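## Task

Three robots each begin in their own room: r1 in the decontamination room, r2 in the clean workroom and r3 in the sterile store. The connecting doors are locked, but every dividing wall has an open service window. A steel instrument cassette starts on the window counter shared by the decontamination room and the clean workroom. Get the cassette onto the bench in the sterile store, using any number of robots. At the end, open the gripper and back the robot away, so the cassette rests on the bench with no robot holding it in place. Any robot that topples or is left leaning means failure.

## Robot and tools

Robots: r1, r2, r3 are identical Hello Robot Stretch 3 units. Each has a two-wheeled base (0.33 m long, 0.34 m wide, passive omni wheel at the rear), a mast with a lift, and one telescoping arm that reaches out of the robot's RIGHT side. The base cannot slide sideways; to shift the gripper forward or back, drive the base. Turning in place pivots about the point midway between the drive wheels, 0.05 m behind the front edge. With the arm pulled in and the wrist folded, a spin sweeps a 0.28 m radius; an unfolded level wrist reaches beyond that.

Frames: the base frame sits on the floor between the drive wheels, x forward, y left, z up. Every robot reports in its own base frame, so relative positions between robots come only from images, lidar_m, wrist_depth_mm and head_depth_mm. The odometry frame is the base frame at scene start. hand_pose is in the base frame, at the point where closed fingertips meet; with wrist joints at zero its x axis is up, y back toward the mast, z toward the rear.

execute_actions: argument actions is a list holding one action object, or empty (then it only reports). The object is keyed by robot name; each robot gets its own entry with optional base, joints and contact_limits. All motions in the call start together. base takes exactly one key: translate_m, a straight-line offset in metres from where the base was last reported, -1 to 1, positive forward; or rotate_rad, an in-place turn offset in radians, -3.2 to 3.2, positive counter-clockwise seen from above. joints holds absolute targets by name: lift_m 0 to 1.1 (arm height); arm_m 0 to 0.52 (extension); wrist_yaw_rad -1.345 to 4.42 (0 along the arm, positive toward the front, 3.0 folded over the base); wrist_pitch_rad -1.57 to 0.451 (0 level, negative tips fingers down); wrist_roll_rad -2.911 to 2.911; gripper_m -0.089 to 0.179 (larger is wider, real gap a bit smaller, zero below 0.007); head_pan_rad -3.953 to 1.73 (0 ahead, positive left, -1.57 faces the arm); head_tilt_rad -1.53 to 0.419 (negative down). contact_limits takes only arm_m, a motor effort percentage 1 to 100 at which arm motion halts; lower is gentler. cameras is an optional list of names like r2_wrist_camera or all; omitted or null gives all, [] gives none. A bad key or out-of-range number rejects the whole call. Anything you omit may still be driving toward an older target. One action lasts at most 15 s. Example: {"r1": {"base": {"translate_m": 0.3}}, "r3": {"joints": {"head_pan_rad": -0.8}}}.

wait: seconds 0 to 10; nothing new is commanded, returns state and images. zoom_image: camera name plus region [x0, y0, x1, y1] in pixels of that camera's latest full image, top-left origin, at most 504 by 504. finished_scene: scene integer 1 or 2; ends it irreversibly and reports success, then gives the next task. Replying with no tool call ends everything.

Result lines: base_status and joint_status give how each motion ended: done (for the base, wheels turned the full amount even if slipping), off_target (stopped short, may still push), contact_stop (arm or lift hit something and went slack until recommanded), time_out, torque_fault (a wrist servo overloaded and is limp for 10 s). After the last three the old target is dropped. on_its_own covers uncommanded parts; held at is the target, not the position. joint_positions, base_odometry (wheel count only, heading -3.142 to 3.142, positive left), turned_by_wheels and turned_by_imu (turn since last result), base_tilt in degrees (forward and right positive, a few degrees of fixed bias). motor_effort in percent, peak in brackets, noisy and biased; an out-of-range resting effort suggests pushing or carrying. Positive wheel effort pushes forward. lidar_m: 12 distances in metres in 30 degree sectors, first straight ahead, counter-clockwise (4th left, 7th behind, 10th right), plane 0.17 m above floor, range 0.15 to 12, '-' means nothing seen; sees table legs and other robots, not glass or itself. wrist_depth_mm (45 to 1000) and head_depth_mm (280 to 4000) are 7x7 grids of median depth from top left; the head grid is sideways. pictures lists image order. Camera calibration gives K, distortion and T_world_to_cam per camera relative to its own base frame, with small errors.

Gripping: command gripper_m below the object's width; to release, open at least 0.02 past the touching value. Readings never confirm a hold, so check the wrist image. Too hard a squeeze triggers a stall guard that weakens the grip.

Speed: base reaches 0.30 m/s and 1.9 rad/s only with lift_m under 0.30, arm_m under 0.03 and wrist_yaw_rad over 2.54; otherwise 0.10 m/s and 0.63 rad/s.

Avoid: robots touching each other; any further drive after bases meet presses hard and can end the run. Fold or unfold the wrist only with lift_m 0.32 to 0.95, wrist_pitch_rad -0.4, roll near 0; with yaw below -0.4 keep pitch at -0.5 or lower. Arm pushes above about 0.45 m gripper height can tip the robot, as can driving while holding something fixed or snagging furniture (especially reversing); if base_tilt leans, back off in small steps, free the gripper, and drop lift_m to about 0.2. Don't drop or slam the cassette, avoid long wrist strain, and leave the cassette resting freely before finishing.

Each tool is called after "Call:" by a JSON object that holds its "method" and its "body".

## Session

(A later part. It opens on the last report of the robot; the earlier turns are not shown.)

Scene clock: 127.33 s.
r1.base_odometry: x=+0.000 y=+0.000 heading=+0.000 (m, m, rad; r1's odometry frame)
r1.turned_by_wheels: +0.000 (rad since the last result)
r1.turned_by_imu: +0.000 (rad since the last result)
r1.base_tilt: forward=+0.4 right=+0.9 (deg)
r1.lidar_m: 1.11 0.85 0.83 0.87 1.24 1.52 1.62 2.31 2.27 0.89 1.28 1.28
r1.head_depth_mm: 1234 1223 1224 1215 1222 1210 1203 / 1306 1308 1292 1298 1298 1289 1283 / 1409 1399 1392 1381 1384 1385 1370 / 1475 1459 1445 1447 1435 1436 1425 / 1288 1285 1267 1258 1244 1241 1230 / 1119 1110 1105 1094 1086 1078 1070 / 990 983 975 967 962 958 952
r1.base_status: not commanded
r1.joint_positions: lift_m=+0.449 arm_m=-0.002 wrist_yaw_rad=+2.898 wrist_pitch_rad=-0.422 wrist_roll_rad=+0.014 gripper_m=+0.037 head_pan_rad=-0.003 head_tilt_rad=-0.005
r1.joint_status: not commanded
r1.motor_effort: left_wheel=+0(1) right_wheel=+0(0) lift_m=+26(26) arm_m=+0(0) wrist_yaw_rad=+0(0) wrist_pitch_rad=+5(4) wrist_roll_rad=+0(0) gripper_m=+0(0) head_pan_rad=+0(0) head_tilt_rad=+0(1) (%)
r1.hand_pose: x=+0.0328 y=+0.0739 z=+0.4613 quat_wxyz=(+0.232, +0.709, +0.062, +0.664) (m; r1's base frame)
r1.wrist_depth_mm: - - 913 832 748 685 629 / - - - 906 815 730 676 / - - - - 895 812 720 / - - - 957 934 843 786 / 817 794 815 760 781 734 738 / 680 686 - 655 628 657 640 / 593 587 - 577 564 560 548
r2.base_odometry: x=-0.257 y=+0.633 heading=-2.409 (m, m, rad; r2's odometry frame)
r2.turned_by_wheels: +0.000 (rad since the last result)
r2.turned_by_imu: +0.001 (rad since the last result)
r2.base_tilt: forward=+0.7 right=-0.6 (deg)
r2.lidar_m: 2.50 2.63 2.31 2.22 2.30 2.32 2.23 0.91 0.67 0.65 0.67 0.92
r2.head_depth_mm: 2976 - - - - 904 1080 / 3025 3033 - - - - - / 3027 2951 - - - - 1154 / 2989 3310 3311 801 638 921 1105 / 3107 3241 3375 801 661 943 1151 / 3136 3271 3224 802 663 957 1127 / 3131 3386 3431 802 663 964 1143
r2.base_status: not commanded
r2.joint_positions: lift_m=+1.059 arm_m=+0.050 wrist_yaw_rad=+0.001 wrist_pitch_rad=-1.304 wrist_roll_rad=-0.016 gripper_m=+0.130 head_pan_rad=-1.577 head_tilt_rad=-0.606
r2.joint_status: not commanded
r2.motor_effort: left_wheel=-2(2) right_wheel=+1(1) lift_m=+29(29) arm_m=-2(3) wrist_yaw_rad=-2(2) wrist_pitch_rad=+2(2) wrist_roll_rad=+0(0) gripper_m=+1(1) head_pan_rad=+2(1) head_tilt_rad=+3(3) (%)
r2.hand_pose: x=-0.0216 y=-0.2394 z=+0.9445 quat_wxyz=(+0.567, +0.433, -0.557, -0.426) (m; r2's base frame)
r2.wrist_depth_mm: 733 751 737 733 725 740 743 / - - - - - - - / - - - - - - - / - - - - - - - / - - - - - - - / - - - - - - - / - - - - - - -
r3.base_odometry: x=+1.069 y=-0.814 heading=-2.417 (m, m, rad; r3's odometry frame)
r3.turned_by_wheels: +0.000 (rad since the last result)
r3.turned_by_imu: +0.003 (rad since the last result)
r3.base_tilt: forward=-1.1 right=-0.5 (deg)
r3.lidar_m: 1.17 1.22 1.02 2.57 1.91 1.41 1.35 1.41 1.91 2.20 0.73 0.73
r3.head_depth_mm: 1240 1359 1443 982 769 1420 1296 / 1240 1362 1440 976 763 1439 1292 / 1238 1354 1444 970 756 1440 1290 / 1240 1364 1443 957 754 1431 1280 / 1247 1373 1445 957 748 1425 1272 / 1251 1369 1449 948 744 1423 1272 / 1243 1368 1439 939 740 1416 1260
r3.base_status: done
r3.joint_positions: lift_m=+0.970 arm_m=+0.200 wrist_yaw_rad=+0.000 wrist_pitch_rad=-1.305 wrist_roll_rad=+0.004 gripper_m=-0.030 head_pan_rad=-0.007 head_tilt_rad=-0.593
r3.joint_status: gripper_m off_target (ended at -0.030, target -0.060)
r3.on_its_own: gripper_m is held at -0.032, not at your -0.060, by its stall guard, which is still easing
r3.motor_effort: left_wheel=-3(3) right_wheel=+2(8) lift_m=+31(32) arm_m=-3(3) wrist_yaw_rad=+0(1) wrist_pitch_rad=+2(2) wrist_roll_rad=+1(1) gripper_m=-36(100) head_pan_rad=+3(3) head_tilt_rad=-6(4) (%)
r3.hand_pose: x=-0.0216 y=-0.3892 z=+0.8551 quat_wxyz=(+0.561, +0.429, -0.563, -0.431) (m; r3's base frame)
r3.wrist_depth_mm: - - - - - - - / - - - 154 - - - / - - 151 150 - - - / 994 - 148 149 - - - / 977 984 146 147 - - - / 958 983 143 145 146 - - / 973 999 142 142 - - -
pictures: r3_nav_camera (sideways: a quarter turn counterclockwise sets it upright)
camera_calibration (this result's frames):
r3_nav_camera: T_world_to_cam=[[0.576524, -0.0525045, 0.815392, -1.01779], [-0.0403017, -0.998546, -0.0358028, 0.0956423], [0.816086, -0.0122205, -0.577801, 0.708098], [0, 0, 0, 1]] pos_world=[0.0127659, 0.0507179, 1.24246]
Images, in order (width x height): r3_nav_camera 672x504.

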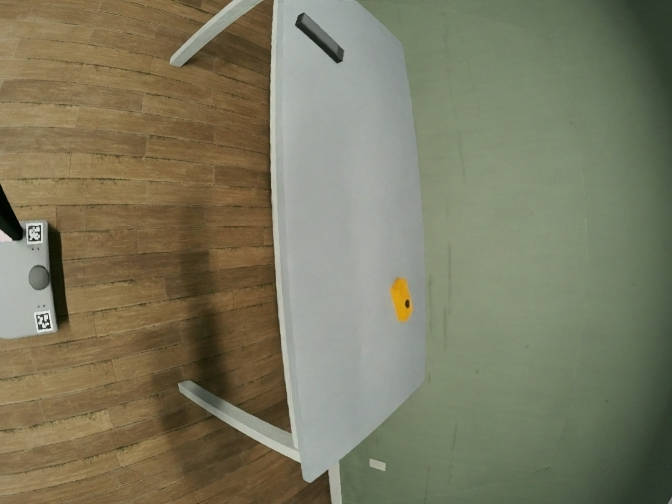

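Call:
{"method": "execute_actions", "body": {"actions": [{"r3":{"base":{"rotate_rad":1.5},"joints":{"gripper_m":-0.065,"arm_m":0.51}}}], "cameras": ["r3_wrist_camera"]}}

Scene clock: 131.07 s.
r1.base_odometry: x=+0.000 y=+0.000 heading=+0.000 (m, m, rad; r1's odometry frame)
r1.turned_by_wheels: +0.000 (rad since the last result)
r1.turned_by_imu: +0.000 (rad since the last result)
r1.base_tilt: forward=+0.5 right=+1.0 (deg)
r1.lidar_m: 1.12 0.85 0.83 0.87 1.24 1.52 1.62 2.31 2.28 0.89 1.28 1.28
r1.head_depth_mm: 1223 1223 1226 1219 1217 1215 1211 / 1305 1303 1295 1296 1294 1293 1281 / 1408 1392 1391 1375 1376 1370 1363 / 1472 1462 1445 1449 1440 1427 1426 / 1303 1285 1272 1251 1248 1234 1222 / 1116 1115 1103 1095 1087 1076 1069 / 993 979 974 968 961 957 949
r1.base_status: not commanded
r1.joint_positions: lift_m=+0.449 arm_m=-0.002 wrist_yaw_rad=+2.898 wrist_pitch_rad=-0.422 wrist_roll_rad=+0.014 gripper_m=+0.037 head_pan_rad=-0.003 head_tilt_rad=-0.005
r1.joint_status: not commanded
r1.motor_effort: left_wheel=+0(1) right_wheel=+1(1) lift_m=+26(26) arm_m=+0(0) wrist_yaw_rad=+0(0) wrist_pitch_rad=+4(5) wrist_roll_rad=+0(0) gripper_m=+0(0) head_pan_rad=+0(0) head_tilt_rad=+1(2) (%)
r1.hand_pose: x=+0.0328 y=+0.0739 z=+0.4613 quat_wxyz=(+0.232, +0.709, +0.062, +0.664) (m; r1's base frame)
r1.wrist_depth_mm: - - 901 821 759 692 636 / - - - 910 824 741 682 / - - - - 885 806 719 / - - 969 959 907 854 778 / 812 810 832 774 789 755 723 / 700 683 - 664 645 643 622 / 605 593 - 577 569 554 544
r2.base_odometry: x=-0.257 y=+0.633 heading=-2.409 (m, m, rad; r2's odometry frame)
r2.turned_by_wheels: +0.000 (rad since the last result)
r2.turned_by_imu: +0.001 (rad since the last result)
r2.base_tilt: forward=+0.6 right=-0.5 (deg)
r2.lidar_m: 2.50 2.63 2.30 2.22 2.31 2.31 2.23 0.91 0.67 0.65 0.67 0.92
r2.head_depth_mm: 3062 - - - - 904 1077 / 2990 3032 - - - - - / 1750 2836 - - - - 1150 / 3120 3272 3339 794 639 923 1107 / 3162 3229 3323 802 659 947 1150 / 3107 3279 3179 805 664 954 1126 / 3135 3411 3374 802 665 964 1141
r2.base_status: not commanded
r2.joint_positions: lift_m=+1.059 arm_m=+0.050 wrist_yaw_rad=+0.001 wrist_pitch_rad=-1.304 wrist_roll_rad=-0.016 gripper_m=+0.130 head_pan_rad=-1.577 head_tilt_rad=-0.606
r2.joint_status: not commanded
r2.motor_effort: left_wheel=-3(2) right_wheel=+1(2) lift_m=+28(29) arm_m=-2(2) wrist_yaw_rad=-2(2) wrist_pitch_rad=+1(1) wrist_roll_rad=+0(0) gripper_m=+0(0) head_pan_rad=+2(3) head_tilt_rad=+2(2) (%)
r2.hand_pose: x=-0.0216 y=-0.2394 z=+0.9445 quat_wxyz=(+0.567, +0.433, -0.557, -0.426) (m; r2's base frame)
r2.wrist_depth_mm: 733 731 748 749 747 747 746 / - - - - - - - / - - - - - - - / - - - - - - - / - - - - - - - / - - - - - - - / - - - - - - -
r3.base_odometry: x=+1.069 y=-0.814 heading=-0.918 (m, m, rad; r3's odometry frame)
r3.turned_by_wheels: +1.500 (rad since the last result)
r3.turned_by_imu: +1.517 (rad since the last result)
r3.base_tilt: forward=-1.2 right=-0.6 (deg)
r3.lidar_m: 2.58 2.04 1.43 1.36 1.39 1.81 2.20 2.20 0.72 1.17 1.20 1.03
r3.head_depth_mm: 2258 2479 2718 2375 1869 1421 1302 / 2224 2451 2716 2369 1845 1522 1283 / 2229 2430 2704 2364 1823 1501 1288 / 2204 2411 2655 2307 1835 1493 1275 / 2197 2429 2633 2323 1801 1501 1276 / 2199 2398 2673 2270 1811 1487 1265 / 2189 2380 2643 2298 1804 1478 1277
r3.base_status: done
r3.joint_positions: lift_m=+0.970 arm_m=+0.510 wrist_yaw_rad=+0.000 wrist_pitch_rad=-1.306 wrist_roll_rad=+0.004 gripper_m=-0.046 head_pan_rad=-0.007 head_tilt_rad=-0.593
r3.joint_status: gripper_m off_target (ended at -0.046, target -0.065); the others done
r3.on_its_own: gripper_m is held at -0.048, not at your -0.065, by its stall guard, which is still easing
r3.motor_effort: left_wheel=-2(6) right_wheel=+2(8) lift_m=+33(32) arm_m=+3(4) wrist_yaw_rad=+0(1) wrist_pitch_rad=+3(3) wrist_roll_rad=+1(1) gripper_m=-42(100) head_pan_rad=+3(3) head_tilt_rad=-5(6) (%)
r3.hand_pose: x=-0.0216 y=-0.6985 z=+0.8551 quat_wxyz=(+0.560, +0.429, -0.563, -0.431) (m; r3's base frame)
r3.wrist_depth_mm: 261 263 265 268 272 274 276 / 256 261 256 153 268 270 275 / 253 258 150 150 265 266 268 / 251 254 149 149 263 264 267 / 249 250 145 146 258 259 265 / 247 248 143 144 145 256 259 / 244 244 142 141 255 255 259
pictures: r3_wrist_camera
camera_calibration (this result's frames):
r3_wrist_camera: T_world_to_cam=[[-0.999492, -0.00222579, 0.0317993, -0.0580647], [-0.0050863, 0.995914, -0.0901598, 0.801643], [-0.0314687, -0.0902757, -0.99542, 0.951358], [0, 0, 0, 1]] pos_world=[-0.0240198, -0.712613, 1.02112]
Images, in order (width x height): r3_wrist_camera 644x364.

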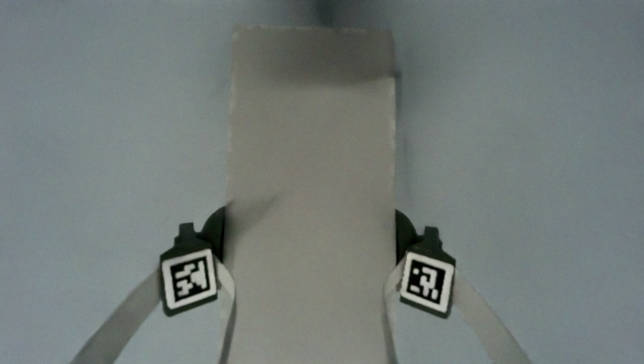

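Call:
{"method": "execute_actions", "body": {"actions": [{"r3":{"joints":{"lift_m":0.896,"head_pan_rad":-1.57,"head_tilt_rad":-0.7}}}], "cameras": []}}

Call:
{"method": "execute_actions", "body": {"actions": [{"r3":{"joints":{"gripper_m":0.12}}}], "cameras": []}}

Call:
{"method": "execute_actions", "body": {"actions": [{"r3":{"joints":{"lift_m":1.05,"arm_m":0.15}}}], "cameras": ["r3_head_camera"]}}

Scene clock: 132.80 s.
r1.base_odometry: x=+0.000 y=+0.000 heading=+0.000 (m, m, rad; r1's odometry frame)
r1.turned_by_wheels: +0.000 (rad since the last result)
r1.turned_by_imu: +0.000 (rad since the last result)
r1.base_tilt: forward=+0.4 right=+0.9 (deg)
r1.lidar_m: 1.11 0.85 0.83 0.87 1.24 1.52 1.63 2.31 2.28 0.89 1.29 1.28
r1.head_depth_mm: 1222 1225 1226 1217 1205 1208 1206 / 1311 1311 1303 1305 1292 1286 1280 / 1405 1394 1397 1368 1381 1371 1363 / 1480 1460 1445 1437 1441 1435 1428 / 1299 1286 1273 1260 1250 1232 1226 / 1123 1116 1096 1096 1083 1077 1065 / 986 985 977 966 962 956 950
r1.base_status: not commanded
r1.joint_positions: lift_m=+0.449 arm_m=-0.002 wrist_yaw_rad=+2.898 wrist_pitch_rad=-0.422 wrist_roll_rad=+0.014 gripper_m=+0.037 head_pan_rad=-0.003 head_tilt_rad=-0.005
r1.joint_status: not commanded
r1.motor_effort: left_wheel=+0(1) right_wheel=+0(1) lift_m=+26(26) arm_m=+0(0) wrist_yaw_rad=+0(0) wrist_pitch_rad=+5(5) wrist_roll_rad=+0(0) gripper_m=+0(0) head_pan_rad=+0(0) head_tilt_rad=+1(2) (%)
r1.hand_pose: x=+0.0328 y=+0.0739 z=+0.4613 quat_wxyz=(+0.232, +0.709, +0.062, +0.664) (m; r1's base frame)
r1.wrist_depth_mm: - - 917 832 751 676 634 / - - - 919 805 725 669 / - - - - 867 822 717 / - - 978 972 935 834 784 / 840 790 829 777 779 753 724 / 693 663 - 662 636 637 626 / 602 587 - 583 568 560 553
r2.base_odometry: x=-0.257 y=+0.633 heading=-2.409 (m, m, rad; r2's odometry frame)
r2.turned_by_wheels: +0.000 (rad since the last result)
r2.turned_by_imu: +0.000 (rad since the last result)
r2.base_tilt: forward=+0.6 right=-0.5 (deg)
r2.lidar_m: 2.51 2.62 2.31 2.22 2.30 2.31 2.23 0.91 0.67 0.64 0.67 0.92
r2.head_depth_mm: 3009 - - - - 902 1070 / 3020 2999 - - - - - / 2980 2945 - - - - 1146 / 3106 3266 3343 801 637 920 1107 / 3093 3263 3366 803 663 935 1151 / 3085 3291 3187 804 665 950 1125 / 3109 3384 3373 803 665 964 1145
r2.base_status: not commanded
r2.joint_positions: lift_m=+1.059 arm_m=+0.050 wrist_yaw_rad=+0.001 wrist_pitch_rad=-1.304 wrist_roll_rad=-0.016 gripper_m=+0.130 head_pan_rad=-1.577 head_tilt_rad=-0.606
r2.joint_status: not commanded
r2.motor_effort: left_wheel=-2(2) right_wheel=+1(2) lift_m=+29(29) arm_m=-2(2) wrist_yaw_rad=-2(2) wrist_pitch_rad=+1(2) wrist_roll_rad=+0(0) gripper_m=+0(1) head_pan_rad=+2(2) head_tilt_rad=+3(2) (%)
r2.hand_pose: x=-0.0216 y=-0.2394 z=+0.9445 quat_wxyz=(+0.567, +0.433, -0.557, -0.426) (m; r2's base frame)
r2.wrist_depth_mm: 747 735 739 737 739 742 740 / - - - - - - - / - - - - - - - / - - - - - - - / - - - - - - - / - - - - - - - / - - - - - - -
r3.base_odometry: x=+1.069 y=-0.814 heading=-0.918 (m, m, rad; r3's odometry frame)
r3.turned_by_wheels: +0.000 (rad since the last result)
r3.turned_by_imu: +0.000 (rad since the last result)
r3.base_tilt: forward=-1.2 right=-0.5 (deg)
r3.lidar_m: 2.57 2.04 1.43 1.36 1.39 1.80 2.20 2.21 0.73 1.17 1.21 1.03
r3.head_depth_mm: 1276 1424 - - 771 1424 1229 / 1277 1371 1044 844 747 1413 1227 / 1272 - 1028 813 740 1412 1225 / 1263 1393 1071 773 737 1399 1216 / 1254 1405 1068 825 736 1395 1211 / 1250 1393 1060 825 734 1389 1208 / 1255 1397 1049 817 725 1381 1199
r3.base_status: not commanded
r3.joint_positions: lift_m=+0.896 arm_m=+0.510 wrist_yaw_rad=+0.000 wrist_pitch_rad=-1.306 wrist_roll_rad=+0.004 gripper_m=-0.038 head_pan_rad=-1.563 head_tilt_rad=-0.691
r3.joint_status: all done
r3.on_its_own: gripper_m is held at -0.040, not at your -0.065, by its stall guard, which is still easing
r3.motor_effort: left_wheel=-2(2) right_wheel=+2(2) lift_m=+32(35) arm_m=+3(4) wrist_yaw_rad=+1(1) wrist_pitch_rad=+2(2) wrist_roll_rad=+1(1) gripper_m=-39(42) head_pan_rad=-2(33) head_tilt_rad=-7(21) (%)
r3.hand_pose: x=-0.0216 y=-0.6985 z=+0.7811 quat_wxyz=(+0.560, +0.429, -0.563, -0.431) (m; r3's base frame)
r3.wrist_depth_mm: 185 186 188 192 193 196 198 / 184 184 185 154 191 192 195 / 181 182 150 151 188 191 193 / 179 180 149 148 185 188 190 / 178 178 145 147 185 186 187 / 176 178 143 143 146 184 187 / 173 175 142 142 181 182 184
pictures: none
No camera images: the call's "cameras" was empty. Leave "cameras" out to get every camera's image.

Scene clock: 134.90 s.
r1.base_odometry: x=+0.000 y=+0.000 heading=+0.000 (m, m, rad; r1's odometry frame)
r1.turned_by_wheels: +0.000 (rad since the last result)
r1.turned_by_imu: +0.000 (rad since the last result)
r1.base_tilt: forward=+0.4 right=+0.9 (deg)
r1.lidar_m: 1.11 0.85 0.83 0.87 1.25 1.52 1.63 2.31 2.28 0.89 1.28 1.28
r1.head_depth_mm: 1231 1227 1214 1214 1206 1210 1202 / 1315 1310 1297 1291 1297 1287 1281 / 1394 1398 1386 1387 1367 1370 1372 / 1483 1467 1460 1445 1439 1441 1432 / 1293 1279 1270 1257 1252 1236 1224 / 1124 1110 1102 1099 1085 1077 1071 / 991 982 978 970 966 954 947
r1.base_status: not commanded
r1.joint_positions: lift_m=+0.449 arm_m=-0.002 wrist_yaw_rad=+2.898 wrist_pitch_rad=-0.422 wrist_roll_rad=+0.014 gripper_m=+0.037 head_pan_rad=-0.003 head_tilt_rad=-0.005
r1.joint_status: not commanded
r1.motor_effort: left_wheel=+0(0) right_wheel=+1(0) lift_m=+26(26) arm_m=+0(0) wrist_yaw_rad=+0(0) wrist_pitch_rad=+4(5) wrist_roll_rad=+0(0) gripper_m=+0(0) head_pan_rad=+0(0) head_tilt_rad=+1(1) (%)
r1.hand_pose: x=+0.0328 y=+0.0739 z=+0.4613 quat_wxyz=(+0.232, +0.709, +0.062, +0.664) (m; r1's base frame)
r1.wrist_depth_mm: - - 916 804 752 688 633 / - - - 912 820 734 668 / - - - - 878 809 727 / - - 977 937 909 856 789 / 832 807 844 791 798 738 737 / 694 696 - 654 628 646 634 / 592 590 - 585 555 559 542
r2.base_odometry: x=-0.257 y=+0.633 heading=-2.409 (m, m, rad; r2's odometry frame)
r2.turned_by_wheels: +0.000 (rad since the last result)
r2.turned_by_imu: +0.000 (rad since the last result)
r2.base_tilt: forward=+0.6 right=-0.5 (deg)
r2.lidar_m: 2.50 2.63 2.30 2.22 2.30 2.31 2.23 0.92 0.67 0.64 0.67 0.92
r2.head_depth_mm: 3022 - - - - 907 1073 / 3006 3033 - - - - - / 2994 2837 - - - - 1154 / 3073 3278 3284 798 638 917 1109 / 3098 3278 3320 802 660 941 1153 / 3129 3266 3162 800 664 955 1133 / 3173 3413 3415 802 664 961 1142
r2.base_status: not commanded
r2.joint_positions: lift_m=+1.059 arm_m=+0.050 wrist_yaw_rad=+0.001 wrist_pitch_rad=-1.304 wrist_roll_rad=-0.016 gripper_m=+0.130 head_pan_rad=-1.577 head_tilt_rad=-0.606
r2.joint_status: not commanded
r2.motor_effort: left_wheel=-2(2) right_wheel=+1(2) lift_m=+28(29) arm_m=-3(2) wrist_yaw_rad=-2(2) wrist_pitch_rad=+1(1) wrist_roll_rad=+0(0) gripper_m=+0(1) head_pan_rad=+3(2) head_tilt_rad=+3(3) (%)
r2.hand_pose: x=-0.0216 y=-0.2394 z=+0.9445 quat_wxyz=(+0.567, +0.433, -0.557, -0.426) (m; r2's base frame)
r2.wrist_depth_mm: 755 730 748 728 730 721 747 / - - - - - - - / - - - - - - - / - - - - - - - / - - - - - - - / - - - - - - - / - - - - - - -
r3.base_odometry: x=+1.069 y=-0.814 heading=-0.918 (m, m, rad; r3's odometry frame)
r3.turned_by_wheels: +0.000 (rad since the last result)
r3.turned_by_imu: +0.000 (rad since the last result)
r3.base_tilt: forward=-1.1 right=-0.6 (deg)
r3.lidar_m: 2.58 2.04 1.43 1.35 1.39 1.81 2.20 2.21 0.73 1.18 1.20 1.03
r3.head_depth_mm: 1284 1416 - - 773 1421 1228 / 1270 1371 1047 841 746 1413 1224 / 1263 - 1025 813 744 1399 1220 / 1274 1382 1072 785 739 1387 1222 / 1263 1396 1066 824 735 1404 1213 / 1253 1393 1056 821 729 1383 1204 / 1255 1406 1054 818 725 1387 1203
r3.base_status: not commanded
r3.joint_positions: lift_m=+0.896 arm_m=+0.510 wrist_yaw_rad=+0.000 wrist_pitch_rad=-1.306 wrist_roll_rad=+0.004 gripper_m=+0.120 head_pan_rad=-1.563 head_tilt_rad=-0.691
r3.joint_status: all done
r3.motor_effort: left_wheel=-2(2) right_wheel=+2(2) lift_m=+32(32) arm_m=+3(3) wrist_yaw_rad=+1(2) wrist_pitch_rad=+3(3) wrist_roll_rad=+1(1) gripper_m=+0(85) head_pan_rad=-2(2) head_tilt_rad=-7(6) (%)
r3.hand_pose: x=-0.0216 y=-0.6984 z=+0.7811 quat_wxyz=(+0.560, +0.429, -0.562, -0.431) (m; r3's base frame)
r3.wrist_depth_mm: 186 187 189 192 193 194 198 / 182 185 185 155 191 193 194 / 181 184 186 155 189 190 194 / 179 182 152 153 186 188 190 / 177 180 151 151 183 187 188 / 176 - 149 150 182 185 186 / 174 176 147 148 181 183 184
pictures: none
No camera images: the call's "cameras" was empty. Leave "cameras" out to get every camera's image.

Scene clock: 138.77 s.
r1.base_odometry: x=+0.000 y=+0.000 heading=+0.000 (m, m, rad; r1's odometry frame)
r1.turned_by_wheels: +0.000 (rad since the last result)
r1.turned_by_imu: +0.000 (rad since the last result)
r1.base_tilt: forward=+0.4 right=+0.9 (deg)
r1.lidar_m: 1.11 0.85 0.83 0.87 1.24 1.52 1.62 2.30 2.27 0.89 1.28 1.28
r1.head_depth_mm: 1231 1218 1224 1216 1216 1214 1203 / 1309 1312 1297 1298 1287 1290 1290 / 1400 1401 1399 1388 1369 1366 1372 / 1484 1469 1456 1449 1442 1441 1433 / 1296 1285 1278 1255 1248 1244 1220 / 1120 1112 1109 1096 1086 1081 1066 / 990 982 975 964 962 957 954
r1.base_status: not commanded
r1.joint_positions: lift_m=+0.449 arm_m=-0.002 wrist_yaw_rad=+2.898 wrist_pitch_rad=-0.422 wrist_roll_rad=+0.014 gripper_m=+0.037 head_pan_rad=-0.003 head_tilt_rad=-0.005
r1.joint_status: not commanded
r1.motor_effort: left_wheel=+1(1) right_wheel=+1(1) lift_m=+26(26) arm_m=+0(1) wrist_yaw_rad=+0(0) wrist_pitch_rad=+5(4) wrist_roll_rad=+0(0) gripper_m=+0(0) head_pan_rad=+0(0) head_tilt_rad=+1(1) (%)
r1.hand_pose: x=+0.0328 y=+0.0739 z=+0.4613 quat_wxyz=(+0.232, +0.709, +0.062, +0.664) (m; r1's base frame)
r1.wrist_depth_mm: - - 922 848 757 680 627 / - - - 905 826 738 677 / - - - - 885 803 732 / - - 982 959 930 844 785 / 824 818 809 795 792 766 748 / 698 672 - 652 632 643 637 / 596 587 - 581 561 554 550
r2.base_odometry: x=-0.257 y=+0.633 heading=-2.409 (m, m, rad; r2's odometry frame)
r2.turned_by_wheels: +0.000 (rad since the last result)
r2.turned_by_imu: +0.001 (rad since the last result)
r2.base_tilt: forward=+0.7 right=-0.4 (deg)
r2.lidar_m: 2.50 2.63 2.30 2.21 2.31 2.31 2.23 0.92 0.67 0.65 0.67 0.92
r2.head_depth_mm: 3082 - - - - 902 1077 / 3038 3055 - - - - - / 2106 2954 - - - - 1154 / 3080 3210 3340 799 636 922 1113 / 3133 3252 3384 802 662 939 1153 / 3089 3298 3212 798 663 950 1128 / 3114 3358 3297 800 666 958 1140
r2.base_status: not commanded
r2.joint_positions: lift_m=+1.059 arm_m=+0.050 wrist_yaw_rad=+0.001 wrist_pitch_rad=-1.304 wrist_roll_rad=-0.016 gripper_m=+0.130 head_pan_rad=-1.577 head_tilt_rad=-0.606
r2.joint_status: not commanded
r2.motor_effort: left_wheel=-2(2) right_wheel=+2(2) lift_m=+28(29) arm_m=-2(2) wrist_yaw_rad=-2(2) wrist_pitch_rad=+2(2) wrist_roll_rad=+0(0) gripper_m=+1(1) head_pan_rad=+2(3) head_tilt_rad=+2(3) (%)
r2.hand_pose: x=-0.0216 y=-0.2394 z=+0.9445 quat_wxyz=(+0.567, +0.433, -0.557, -0.426) (m; r2's base frame)
r2.wrist_depth_mm: 740 729 735 741 734 737 748 / - - - - - - - / - - - - - - - / - - - - - - - / - - - - - - - / - - - - - - - / - - - - - - -
r3.base_odometry: x=+1.069 y=-0.814 heading=-0.918 (m, m, rad; r3's odometry frame)
r3.turned_by_wheels: +0.000 (rad since the last result)
r3.turned_by_imu: +0.001 (rad since the last result)
r3.base_tilt: forward=-1.2 right=-0.4 (deg)
r3.lidar_m: 2.57 2.04 1.42 1.36 1.39 1.81 2.20 2.21 0.73 1.17 1.20 1.03
r3.head_depth_mm: - - 995 849 748 1424 1228 / - - 1003 843 748 1416 1227 / - - - - 744 1408 1224 / 1265 1394 1072 - 736 1403 1225 / 1259 1407 1067 827 756 1396 1216 / 1257 1388 1060 827 731 1393 1207 / 1253 1392 1049 818 728 1389 1207
r3.base_status: not commanded
r3.joint_positions: lift_m=+1.050 arm_m=+0.150 wrist_yaw_rad=+0.000 wrist_pitch_rad=-1.305 wrist_roll_rad=+0.004 gripper_m=+0.120 head_pan_rad=-1.563 head_tilt_rad=-0.691
r3.joint_status: all done
r3.motor_effort: left_wheel=-2(2) right_wheel=+2(2) lift_m=+36(33) arm_m=-3(4) wrist_yaw_rad=+0(1) wrist_pitch_rad=+2(3) wrist_roll_rad=+1(1) gripper_m=+0(0) head_pan_rad=-3(3) head_tilt_rad=-5(7) (%)
r3.hand_pose: x=-0.0216 y=-0.3395 z=+0.9350 quat_wxyz=(+0.561, +0.428, -0.563, -0.430) (m; r3's base frame)
r3.wrist_depth_mm: 343 348 348 352 361 364 360 / 341 347 346 356 370 379 525 / - - - - - - - / - - - - - - - / - - - - - - - / - - - - - - - / - - - - - - -
pictures: r3_head_camera (sideways: a quarter turn clockwise sets it upright)
camera_calibration (this result's frames):
r3_head_camera: T_world_to_cam=[[-0.0428693, 0.625737, -0.778855, 1.03213], [0.998916, 0.0126753, -0.0447983, 0.0574599], [-0.0181597, -0.779931, -0.625602, 0.772569], [0, 0, 0, 1]] pos_world=[0.000878691, -0.0440194, 1.28977]
Images, in order (width x height): r3_head_camera 896x504.

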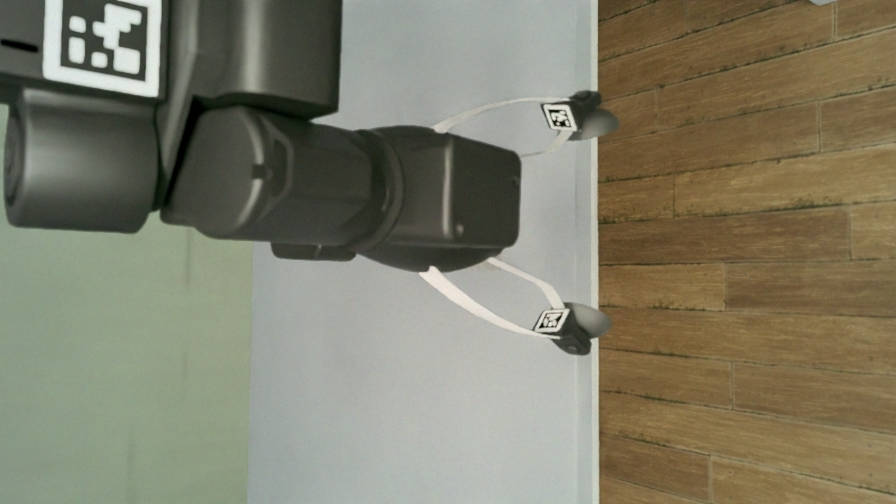

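Call:
{"method": "finished_scene", "body": {"scene": 1}}

The scene is finished: the task was done.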